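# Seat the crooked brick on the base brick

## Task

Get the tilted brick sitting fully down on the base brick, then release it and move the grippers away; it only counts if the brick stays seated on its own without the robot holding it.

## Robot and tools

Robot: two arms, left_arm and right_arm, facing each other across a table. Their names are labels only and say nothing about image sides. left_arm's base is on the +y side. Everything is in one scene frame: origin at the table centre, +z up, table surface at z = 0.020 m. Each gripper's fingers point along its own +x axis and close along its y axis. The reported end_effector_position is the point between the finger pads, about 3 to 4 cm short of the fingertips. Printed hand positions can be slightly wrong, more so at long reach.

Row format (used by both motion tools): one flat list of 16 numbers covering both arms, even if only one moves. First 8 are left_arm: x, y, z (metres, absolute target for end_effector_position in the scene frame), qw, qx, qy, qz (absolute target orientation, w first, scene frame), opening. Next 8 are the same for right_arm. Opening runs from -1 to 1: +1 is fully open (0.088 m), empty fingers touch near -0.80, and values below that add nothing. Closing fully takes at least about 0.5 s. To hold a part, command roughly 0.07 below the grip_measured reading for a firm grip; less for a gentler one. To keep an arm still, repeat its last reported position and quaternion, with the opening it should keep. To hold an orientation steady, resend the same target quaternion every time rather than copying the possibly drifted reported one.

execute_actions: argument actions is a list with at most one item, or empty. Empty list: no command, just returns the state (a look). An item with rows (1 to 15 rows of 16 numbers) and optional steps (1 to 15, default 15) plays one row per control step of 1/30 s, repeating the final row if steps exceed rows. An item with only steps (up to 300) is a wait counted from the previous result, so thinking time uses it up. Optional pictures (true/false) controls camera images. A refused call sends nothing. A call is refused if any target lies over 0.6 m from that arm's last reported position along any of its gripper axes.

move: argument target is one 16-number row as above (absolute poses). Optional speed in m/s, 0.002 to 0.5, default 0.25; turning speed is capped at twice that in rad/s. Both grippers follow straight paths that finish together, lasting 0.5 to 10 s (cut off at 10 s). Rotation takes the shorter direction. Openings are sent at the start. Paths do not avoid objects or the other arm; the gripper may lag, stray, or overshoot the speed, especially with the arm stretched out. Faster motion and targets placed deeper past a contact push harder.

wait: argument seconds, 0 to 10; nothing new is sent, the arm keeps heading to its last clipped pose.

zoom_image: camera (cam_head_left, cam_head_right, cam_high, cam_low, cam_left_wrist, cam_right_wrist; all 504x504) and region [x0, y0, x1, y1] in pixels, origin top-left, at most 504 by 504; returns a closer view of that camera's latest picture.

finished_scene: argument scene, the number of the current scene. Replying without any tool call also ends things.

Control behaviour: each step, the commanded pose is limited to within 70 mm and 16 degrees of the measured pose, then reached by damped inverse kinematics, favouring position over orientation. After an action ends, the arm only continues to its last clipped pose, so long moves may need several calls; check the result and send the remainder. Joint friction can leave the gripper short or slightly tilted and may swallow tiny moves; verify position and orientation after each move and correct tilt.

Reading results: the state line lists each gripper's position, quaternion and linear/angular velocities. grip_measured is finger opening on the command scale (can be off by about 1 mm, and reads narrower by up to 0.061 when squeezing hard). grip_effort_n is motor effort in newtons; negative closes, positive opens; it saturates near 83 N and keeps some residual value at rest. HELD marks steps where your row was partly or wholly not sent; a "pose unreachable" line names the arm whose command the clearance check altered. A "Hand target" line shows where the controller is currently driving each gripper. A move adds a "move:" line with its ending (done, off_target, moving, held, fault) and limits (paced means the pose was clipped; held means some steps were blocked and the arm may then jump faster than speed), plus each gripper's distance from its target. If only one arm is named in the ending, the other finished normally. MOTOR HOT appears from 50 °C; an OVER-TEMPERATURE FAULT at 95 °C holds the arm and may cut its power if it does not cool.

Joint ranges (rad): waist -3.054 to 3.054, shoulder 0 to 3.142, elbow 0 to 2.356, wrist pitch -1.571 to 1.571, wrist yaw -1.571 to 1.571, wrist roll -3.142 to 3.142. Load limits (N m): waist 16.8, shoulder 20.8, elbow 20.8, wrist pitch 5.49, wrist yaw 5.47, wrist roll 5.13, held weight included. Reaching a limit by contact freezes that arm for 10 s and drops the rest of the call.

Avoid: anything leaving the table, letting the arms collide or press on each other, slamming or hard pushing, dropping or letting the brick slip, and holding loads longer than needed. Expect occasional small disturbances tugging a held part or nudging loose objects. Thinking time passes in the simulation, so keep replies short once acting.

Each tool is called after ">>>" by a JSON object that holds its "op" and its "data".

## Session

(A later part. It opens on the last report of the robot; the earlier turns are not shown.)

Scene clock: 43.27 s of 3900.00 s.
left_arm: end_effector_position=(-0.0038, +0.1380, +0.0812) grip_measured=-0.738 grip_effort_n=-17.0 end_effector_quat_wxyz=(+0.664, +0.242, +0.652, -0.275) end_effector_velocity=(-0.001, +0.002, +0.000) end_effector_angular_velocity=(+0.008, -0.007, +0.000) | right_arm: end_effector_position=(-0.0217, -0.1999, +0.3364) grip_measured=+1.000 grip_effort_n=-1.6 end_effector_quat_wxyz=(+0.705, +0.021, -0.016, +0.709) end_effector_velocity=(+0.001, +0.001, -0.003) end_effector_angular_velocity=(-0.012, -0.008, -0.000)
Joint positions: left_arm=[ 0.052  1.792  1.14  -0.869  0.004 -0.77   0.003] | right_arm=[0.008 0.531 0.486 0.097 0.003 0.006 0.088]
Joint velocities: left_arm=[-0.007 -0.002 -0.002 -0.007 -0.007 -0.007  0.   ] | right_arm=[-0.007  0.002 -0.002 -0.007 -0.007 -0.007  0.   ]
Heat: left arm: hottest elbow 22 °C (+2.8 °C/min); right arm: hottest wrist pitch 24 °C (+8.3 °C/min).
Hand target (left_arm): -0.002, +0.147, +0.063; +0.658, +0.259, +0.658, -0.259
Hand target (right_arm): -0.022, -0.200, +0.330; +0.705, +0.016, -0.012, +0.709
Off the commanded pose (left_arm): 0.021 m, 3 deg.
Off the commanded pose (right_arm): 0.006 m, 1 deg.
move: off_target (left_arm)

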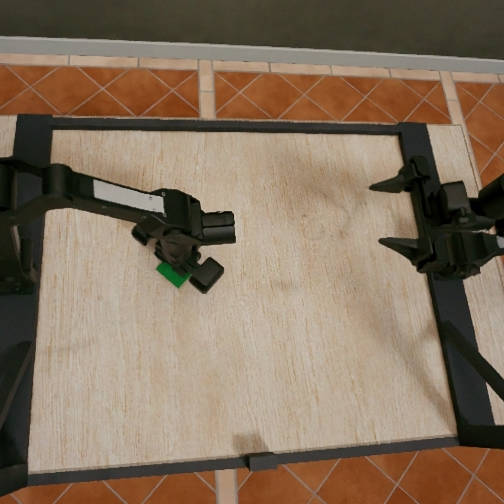

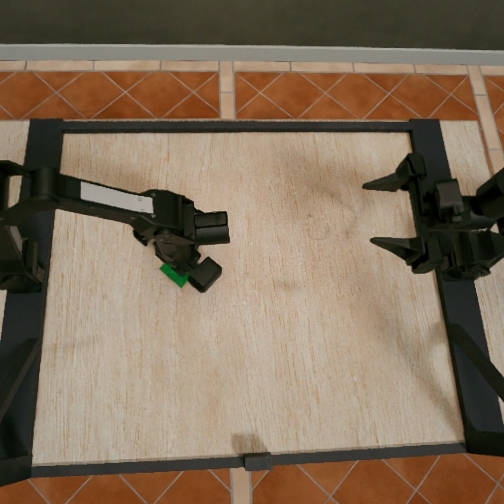

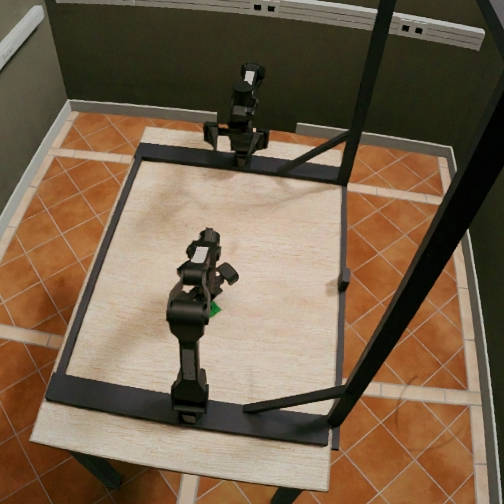

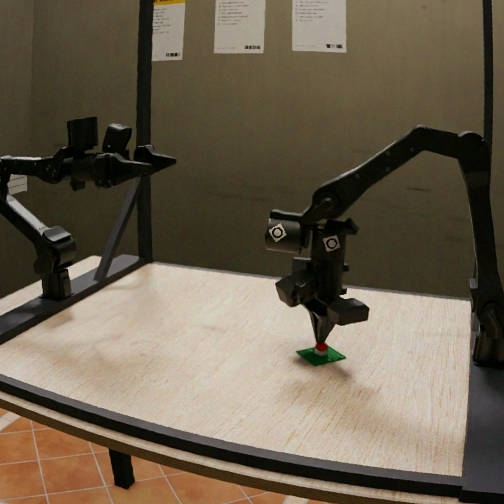

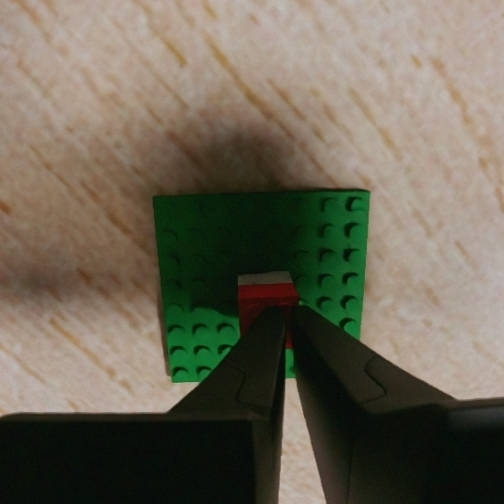

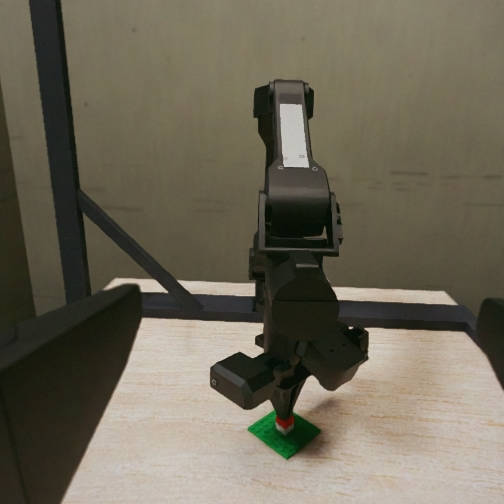

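Mostly down; press firmer and more centred, compensating drift.

>>> {"op": "move", "data": {"target": [0.001,0.158,0.045,0.658,0.259,0.658,-0.259,-0.74,-0.022,-0.2,0.33,0.705,0.016,-0.012,0.709,1], "speed": 0.025}}

>>> {"op": "move", "data": {"target": [-0.002,0.145,0.15,0.658,0.259,0.658,-0.259,-0.74,-0.022,-0.2,0.33,0.705,0.016,-0.012,0.709,1], "speed": 0.1}}

>>> {"op": "zoom_image", "data": {"camera": "cam_right_wrist", "region": [260,400,310,450]}}

>>> {"op": "zoom_image", "data": {"camera": "cam_left_wrist", "region": [200,130,350,280]}}

Scene clock: 53.67 s of 3900.00 s.
left_arm: end_effector_position=(-0.0033, +0.1413, +0.0783) grip_measured=-0.738 grip_effort_n=-16.5 end_effector_quat_wxyz=(+0.668, +0.228, +0.644, -0.294) end_effector_velocity=(+0.000, +0.005, -0.001) end_effector_angular_velocity=(+0.013, -0.006, +0.006) | right_arm: end_effector_position=(-0.0216, -0.1999, +0.3364) grip_measured=+1.000 grip_effort_n=-1.6 end_effector_quat_wxyz=(+0.705, +0.021, -0.016, +0.709) end_effector_velocity=(-0.000, -0.000, -0.002) end_effector_angular_velocity=(-0.007, -0.008, +0.004)
Joint positions: left_arm=[ 0.057  1.749  1.071 -0.794  0.009 -0.758  0.003] | right_arm=[0.008 0.531 0.486 0.097 0.003 0.006 0.088]
Joint velocities: left_arm=[-0.002 -0.007 -0.012 -0.007 -0.007 -0.007 -0.   ] | right_arm=[-0.002 -0.002 -0.002 -0.007 -0.007 -0.007  0.   ]
Heat: left arm: hottest elbow 22 °C (+2.2 °C/min); right arm: hottest wrist pitch 24 °C (+6.7 °C/min).
Hand target (left_arm): +0.000, +0.160, +0.048; +0.658, +0.259, +0.658, -0.259
Hand target (right_arm): -0.022, -0.200, +0.330; +0.705, +0.016, -0.012, +0.709
Off the commanded pose (left_arm): 0.038 m, 6 deg.
Off the commanded pose (right_arm): 0.006 m, 1 deg.
After step 90, 5.50 s passed at rest.
move: off_target (left_arm)

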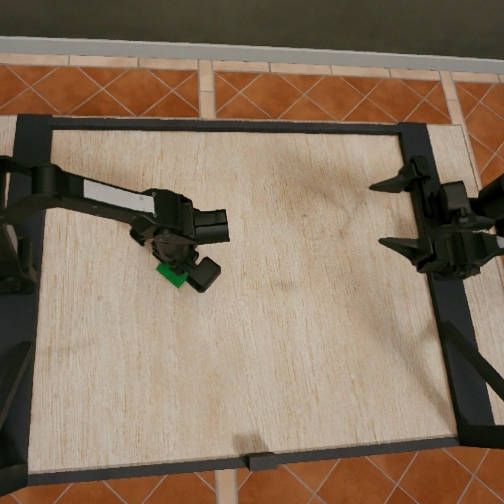

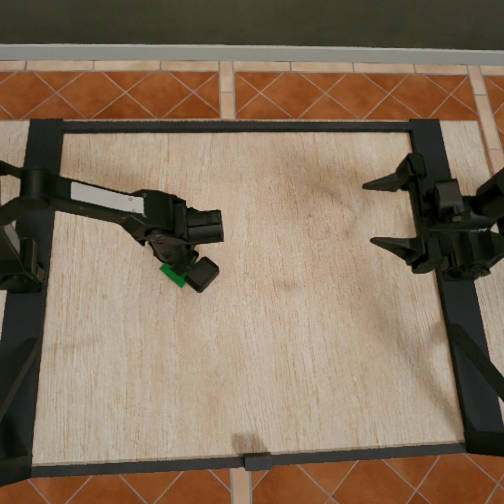

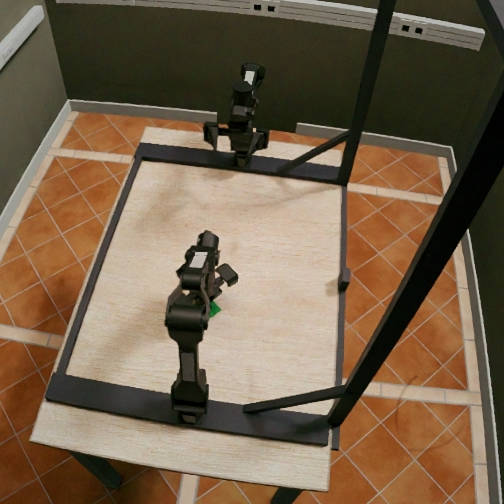

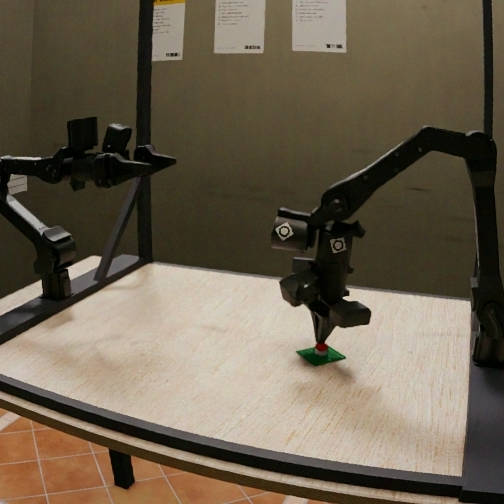

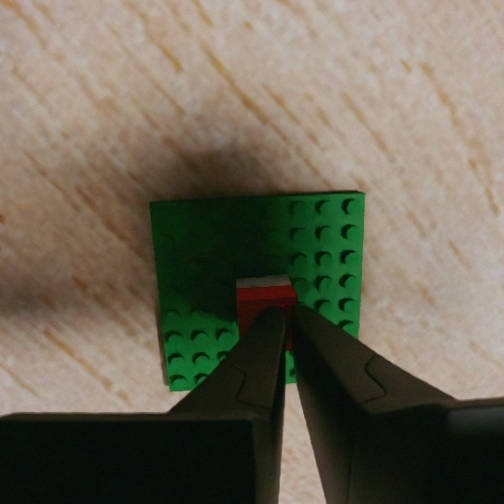

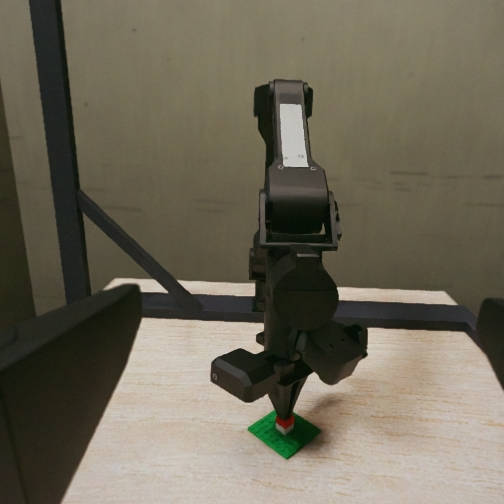

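Scene clock: 54.80 s of 3900.00 s.
left_arm: end_effector_position=(-0.0029, +0.1470, +0.1473) grip_measured=-0.738 grip_effort_n=-16.5 end_effector_quat_wxyz=(+0.655, +0.263, +0.660, -0.259) end_effector_velocity=(-0.002, -0.000, +0.003) end_effector_angular_velocity=(-0.003, +0.007, -0.010) | right_arm: end_effector_position=(-0.0216, -0.1999, +0.3365) grip_measured=+1.000 grip_effort_n=-1.6 end_effector_quat_wxyz=(+0.705, +0.021, -0.016, +0.709) end_effector_velocity=(-0.000, -0.000, -0.002) end_effector_angular_velocity=(-0.007, -0.008, +0.004)
Joint positions: left_arm=[ 0.057  1.735  1.345 -1.188  0.004 -0.758  0.003] | right_arm=[0.008 0.53  0.486 0.097 0.003 0.006 0.088]
Joint velocities: left_arm=[-0.002 -0.002  0.007 -0.007  0.007  0.007 -0.   ] | right_arm=[-0.002 -0.002 -0.002 -0.007 -0.007 -0.007  0.   ]
Heat: left arm: hottest elbow 22 °C (+2.2 °C/min); right arm: hottest wrist pitch 24 °C (+6.6 °C/min).
Hand target (left_arm): -0.002, +0.145, +0.150; +0.658, +0.259, +0.658, -0.259
Hand target (right_arm): -0.022, -0.200, +0.330; +0.705, +0.016, -0.012, +0.709
Off the commanded pose (left_arm): 0.003 m, 1 deg.
Off the commanded pose (right_arm): 0.006 m, 1 deg.
move: done

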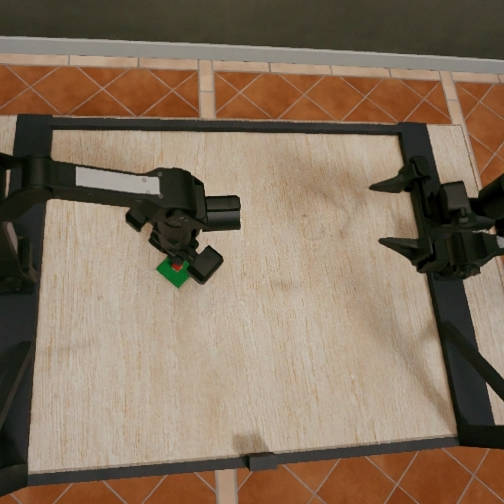

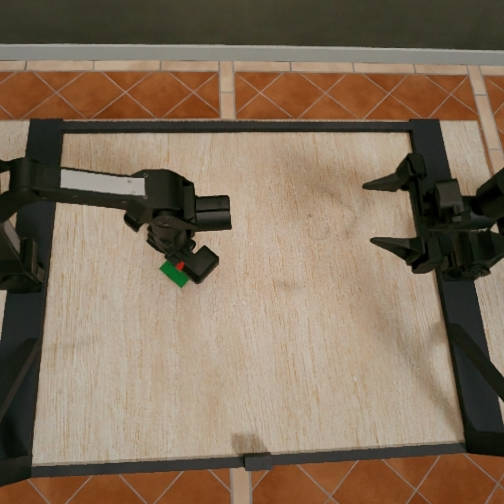

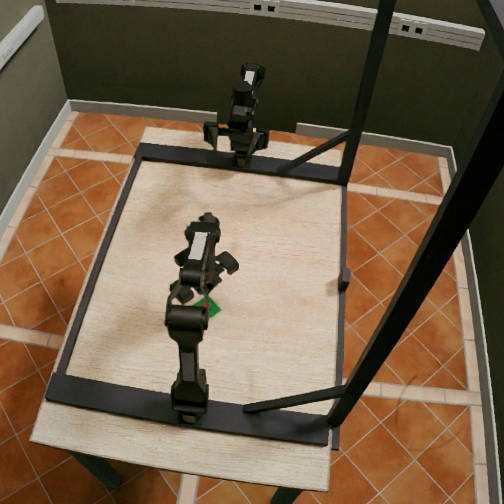

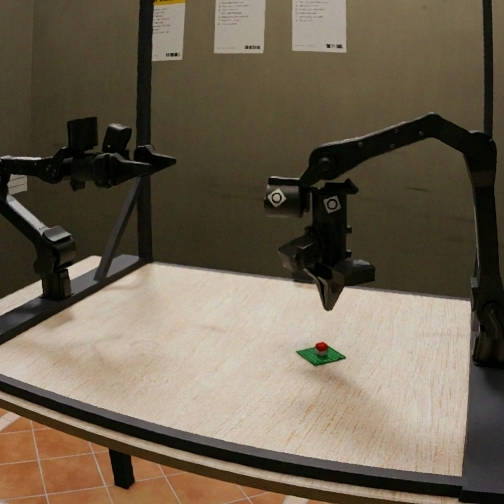

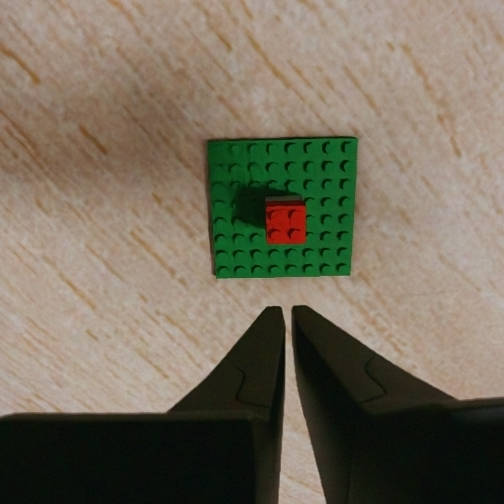

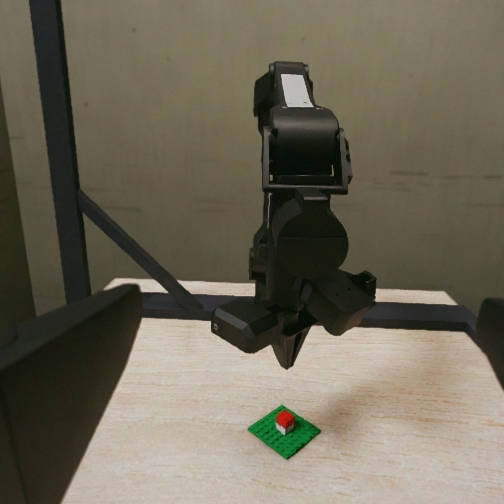

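Region (260, 400, 310, 450) of cam_right_wrist's 504x504 image, scaled by 10.080, with more detail than that image has.

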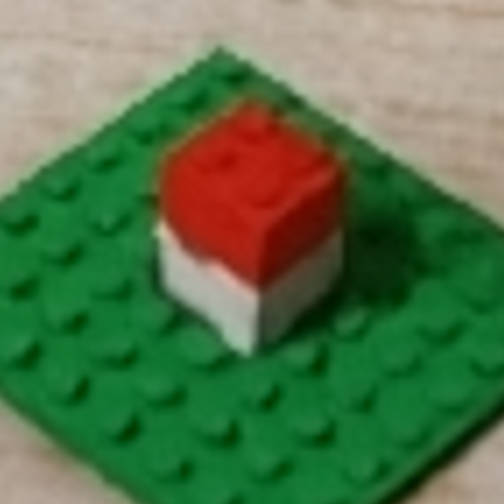

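Region (200, 130, 350, 280) of cam_left_wrist's 504x504 image, scaled by 3.360, with more detail than that image has.

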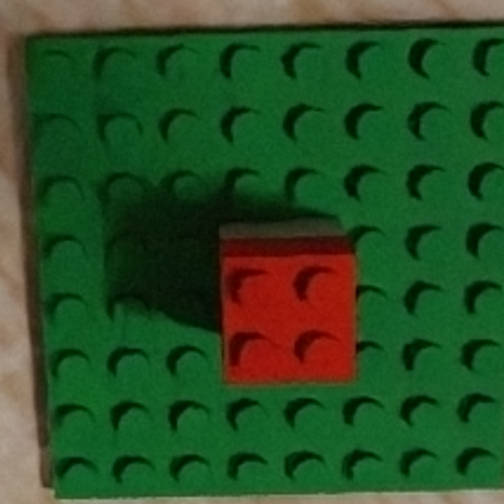

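One centred press for certainty.

>>> {"op": "move", "data": {"target": [-0.002,0.149,0.079,0.658,0.259,0.658,-0.259,-0.74,-0.022,-0.2,0.33,0.705,0.016,-0.012,0.709,1], "speed": 0.08}}

>>> {"op": "move", "data": {"target": [-0.002,0.158,0.042,0.658,0.259,0.658,-0.259,-0.74,-0.022,-0.2,0.33,0.705,0.016,-0.012,0.709,1], "speed": 0.025}}

>>> {"op": "move", "data": {"target": [-0.002,0.17,0.2,0.658,0.259,0.658,-0.259,-0.74,-0.022,-0.2,0.33,0.705,0.016,-0.012,0.709,1]}}

Scene clock: 63.87 s of 3900.00 s.
left_arm: end_effector_position=(-0.0027, +0.1445, +0.0860) grip_measured=-0.738 grip_effort_n=-16.5 end_effector_quat_wxyz=(+0.659, +0.253, +0.655, -0.269) end_effector_velocity=(+0.000, -0.001, +0.000) end_effector_angular_velocity=(-0.007, -0.008, +0.005) | right_arm: end_effector_position=(-0.0216, -0.1999, +0.3365) grip_measured=+1.000 grip_effort_n=-1.6 end_effector_quat_wxyz=(+0.705, +0.021, -0.016, +0.709) end_effector_velocity=(-0.000, -0.000, +0.001) end_effector_angular_velocity=(+0.007, -0.008, +0.004)
Joint positions: left_arm=[ 0.057  1.782  1.149 -0.915  0.004 -0.758  0.003] | right_arm=[0.008 0.53  0.486 0.097 0.003 0.006 0.088]
Joint velocities: left_arm=[-0.002 -0.002 -0.002  0.007 -0.007 -0.007 -0.   ] | right_arm=[-0.002 -0.002 -0.002  0.007 -0.007 -0.007  0.   ]
Heat: left arm: hottest elbow 23 °C (+3.0 °C/min); right arm: hottest wrist pitch 25 °C (+6.0 °C/min).
Hand target (left_arm): -0.002, +0.149, +0.079; +0.658, +0.259, +0.658, -0.259
Hand target (right_arm): -0.022, -0.200, +0.330; +0.705, +0.016, -0.012, +0.709
Off the commanded pose (left_arm): 0.008 m, 1 deg.
Off the commanded pose (right_arm): 0.006 m, 1 deg.
After step 90, 4.83 s passed at rest.
move: done

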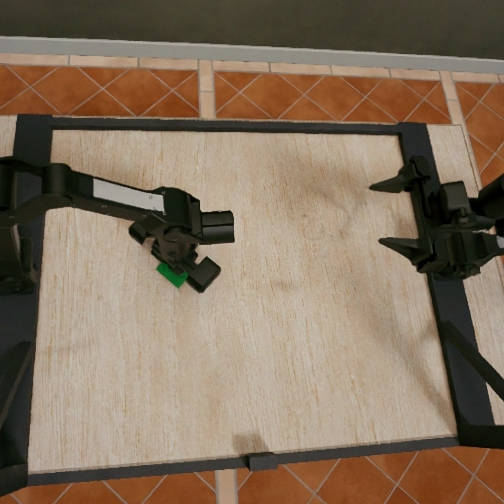

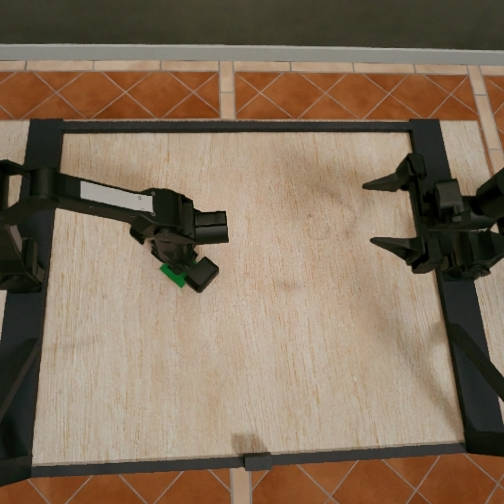

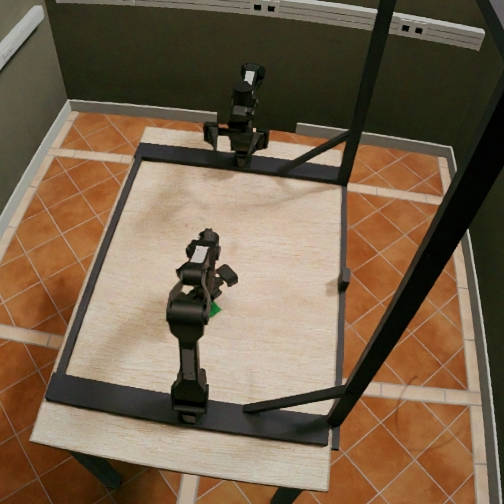

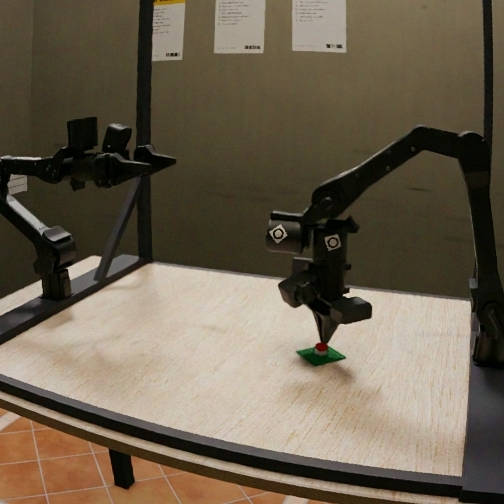

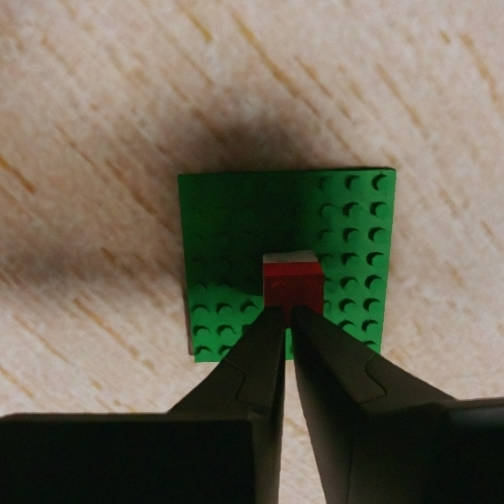

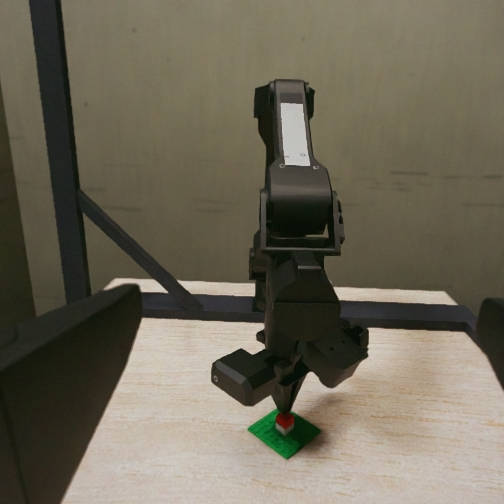

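Scene clock: 65.93 s of 3900.00 s.
left_arm: end_effector_position=(-0.0028, +0.1468, +0.0779) grip_measured=-0.738 grip_effort_n=-16.0 end_effector_quat_wxyz=(+0.668, +0.232, +0.645, -0.289) end_effector_velocity=(-0.000, +0.008, -0.001) end_effector_angular_velocity=(+0.027, -0.004, +0.020) | right_arm: end_effector_position=(-0.0216, -0.1999, +0.3365) grip_measured=+1.000 grip_effort_n=-1.2 end_effector_quat_wxyz=(+0.705, +0.021, -0.016, +0.709) end_effector_velocity=(-0.000, +0.001, -0.006) end_effector_angular_velocity=(-0.017, -0.008, +0.004)
Joint positions: left_arm=[ 0.057  1.739  1.058 -0.803  0.003 -0.758  0.003] | right_arm=[0.008 0.53  0.486 0.097 0.003 0.006 0.088]
Joint velocities: left_arm=[-0.002 -0.007 -0.012 -0.022 -0.007 -0.022 -0.001] | right_arm=[-0.002  0.002 -0.007 -0.007 -0.007 -0.007  0.   ]
Heat: left arm: hottest elbow 23 °C (+2.0 °C/min); right arm: hottest wrist pitch 25 °C (+6.0 °C/min).
Hand target (left_arm): -0.002, +0.161, +0.045; +0.658, +0.259, +0.658, -0.259
Hand target (right_arm): -0.022, -0.200, +0.330; +0.705, +0.016, -0.012, +0.709
Off the commanded pose (left_arm): 0.038 m, 5 deg.
Off the commanded pose (right_arm): 0.006 m, 1 deg.
move: off_target (left_arm)

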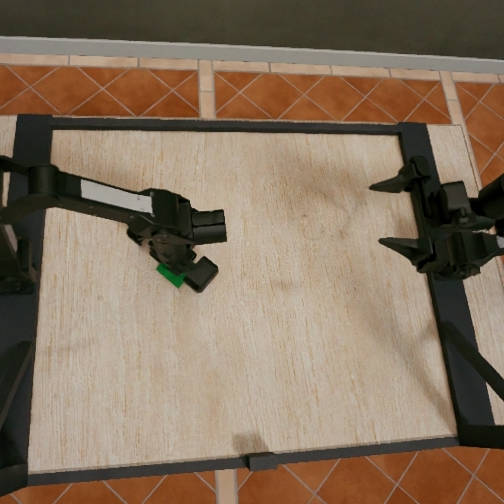

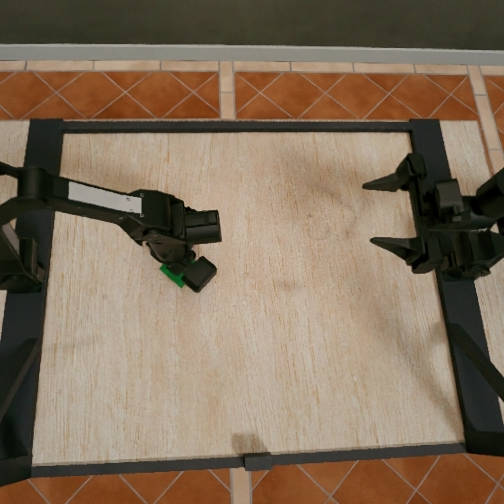

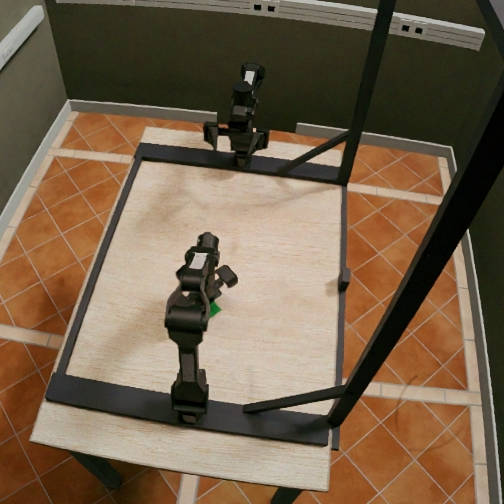

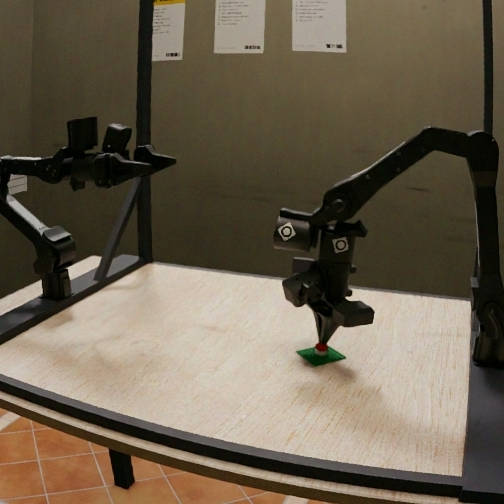

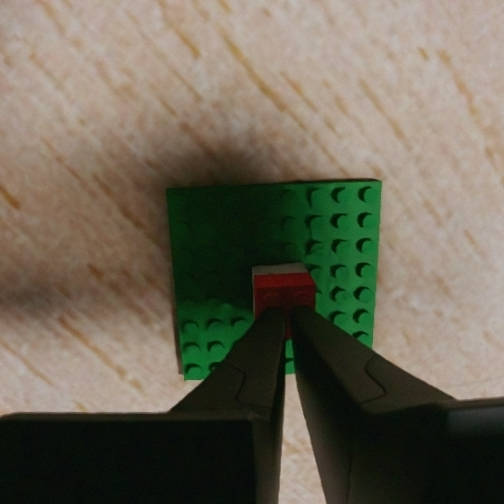

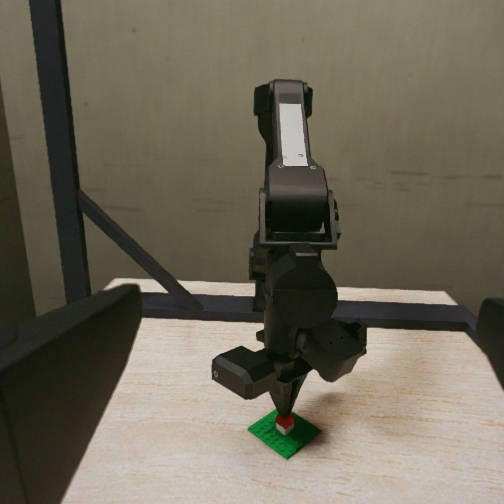

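Scene clock: 66.93 s of 3900.00 s.
left_arm: end_effector_position=(-0.0034, +0.1718, +0.1991) grip_measured=-0.738 grip_effort_n=-16.0 end_effector_quat_wxyz=(+0.656, +0.260, +0.659, -0.260) end_effector_velocity=(-0.002, +0.004, +0.004) end_effector_angular_velocity=(+0.007, +0.008, -0.010) | right_arm: end_effector_position=(-0.0216, -0.1999, +0.3365) grip_measured=+1.000 grip_effort_n=-1.2 end_effector_quat_wxyz=(+0.705, +0.021, -0.016, +0.709) end_effector_velocity=(+0.002, -0.000, -0.001) end_effector_angular_velocity=(+0.002, -0.007, -0.010)
Joint positions: left_arm=[ 0.06   1.625  1.429 -1.375  0.003 -0.758  0.003] | right_arm=[0.008 0.53  0.486 0.097 0.003 0.006 0.088]
Joint velocities: left_arm=[-0.002 -0.007  0.007 -0.022  0.007  0.007  0.   ] | right_arm=[-0.002 -0.002 -0.007  0.007  0.007 -0.007  0.   ]
Heat: left arm: hottest elbow 23 °C (+2.0 °C/min); right arm: hottest wrist pitch 25 °C (+5.0 °C/min).
Hand target (left_arm): -0.002, +0.170, +0.200; +0.658, +0.259, +0.658, -0.259
Hand target (right_arm): -0.022, -0.200, +0.330; +0.705, +0.016, -0.012, +0.709
Off the commanded pose (left_arm): 0.002 m, 0 deg.
Off the commanded pose (right_arm): 0.006 m, 1 deg.
move: done

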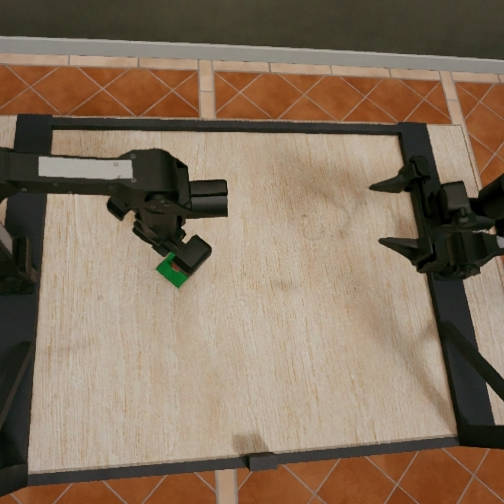

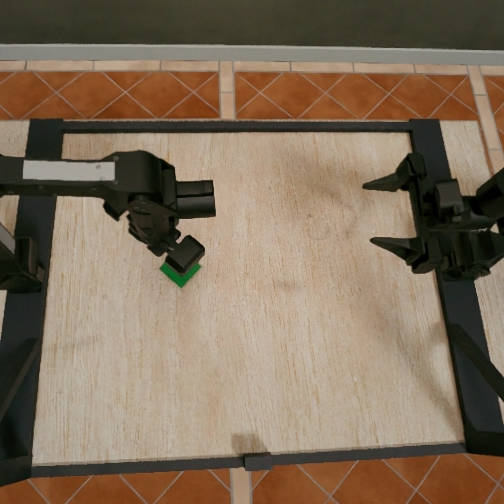

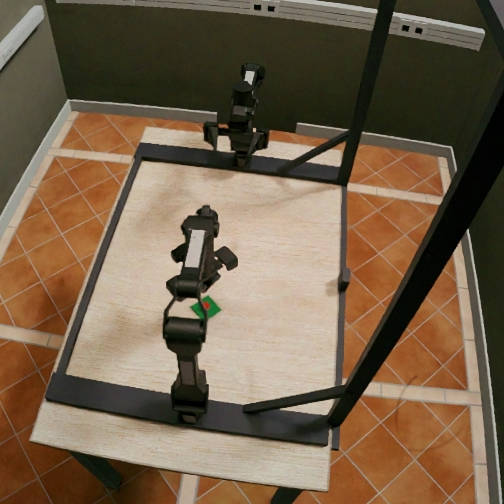

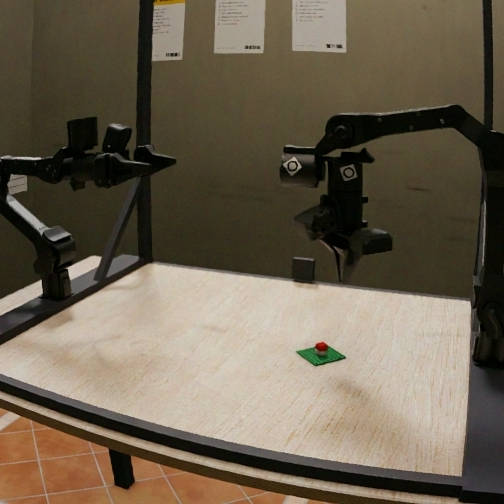

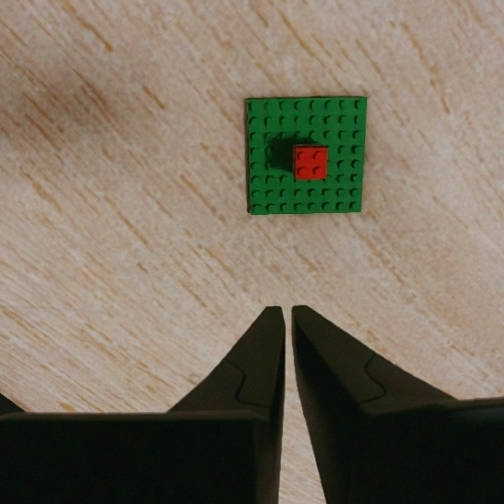

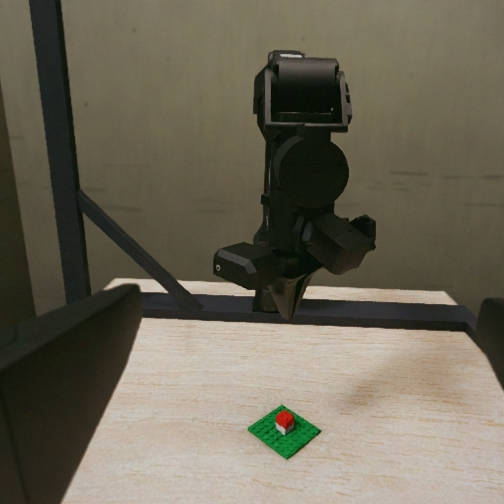

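>>> {"op": "finished_scene", "data": {"scene": 1}}

The scene is finished: the task was done.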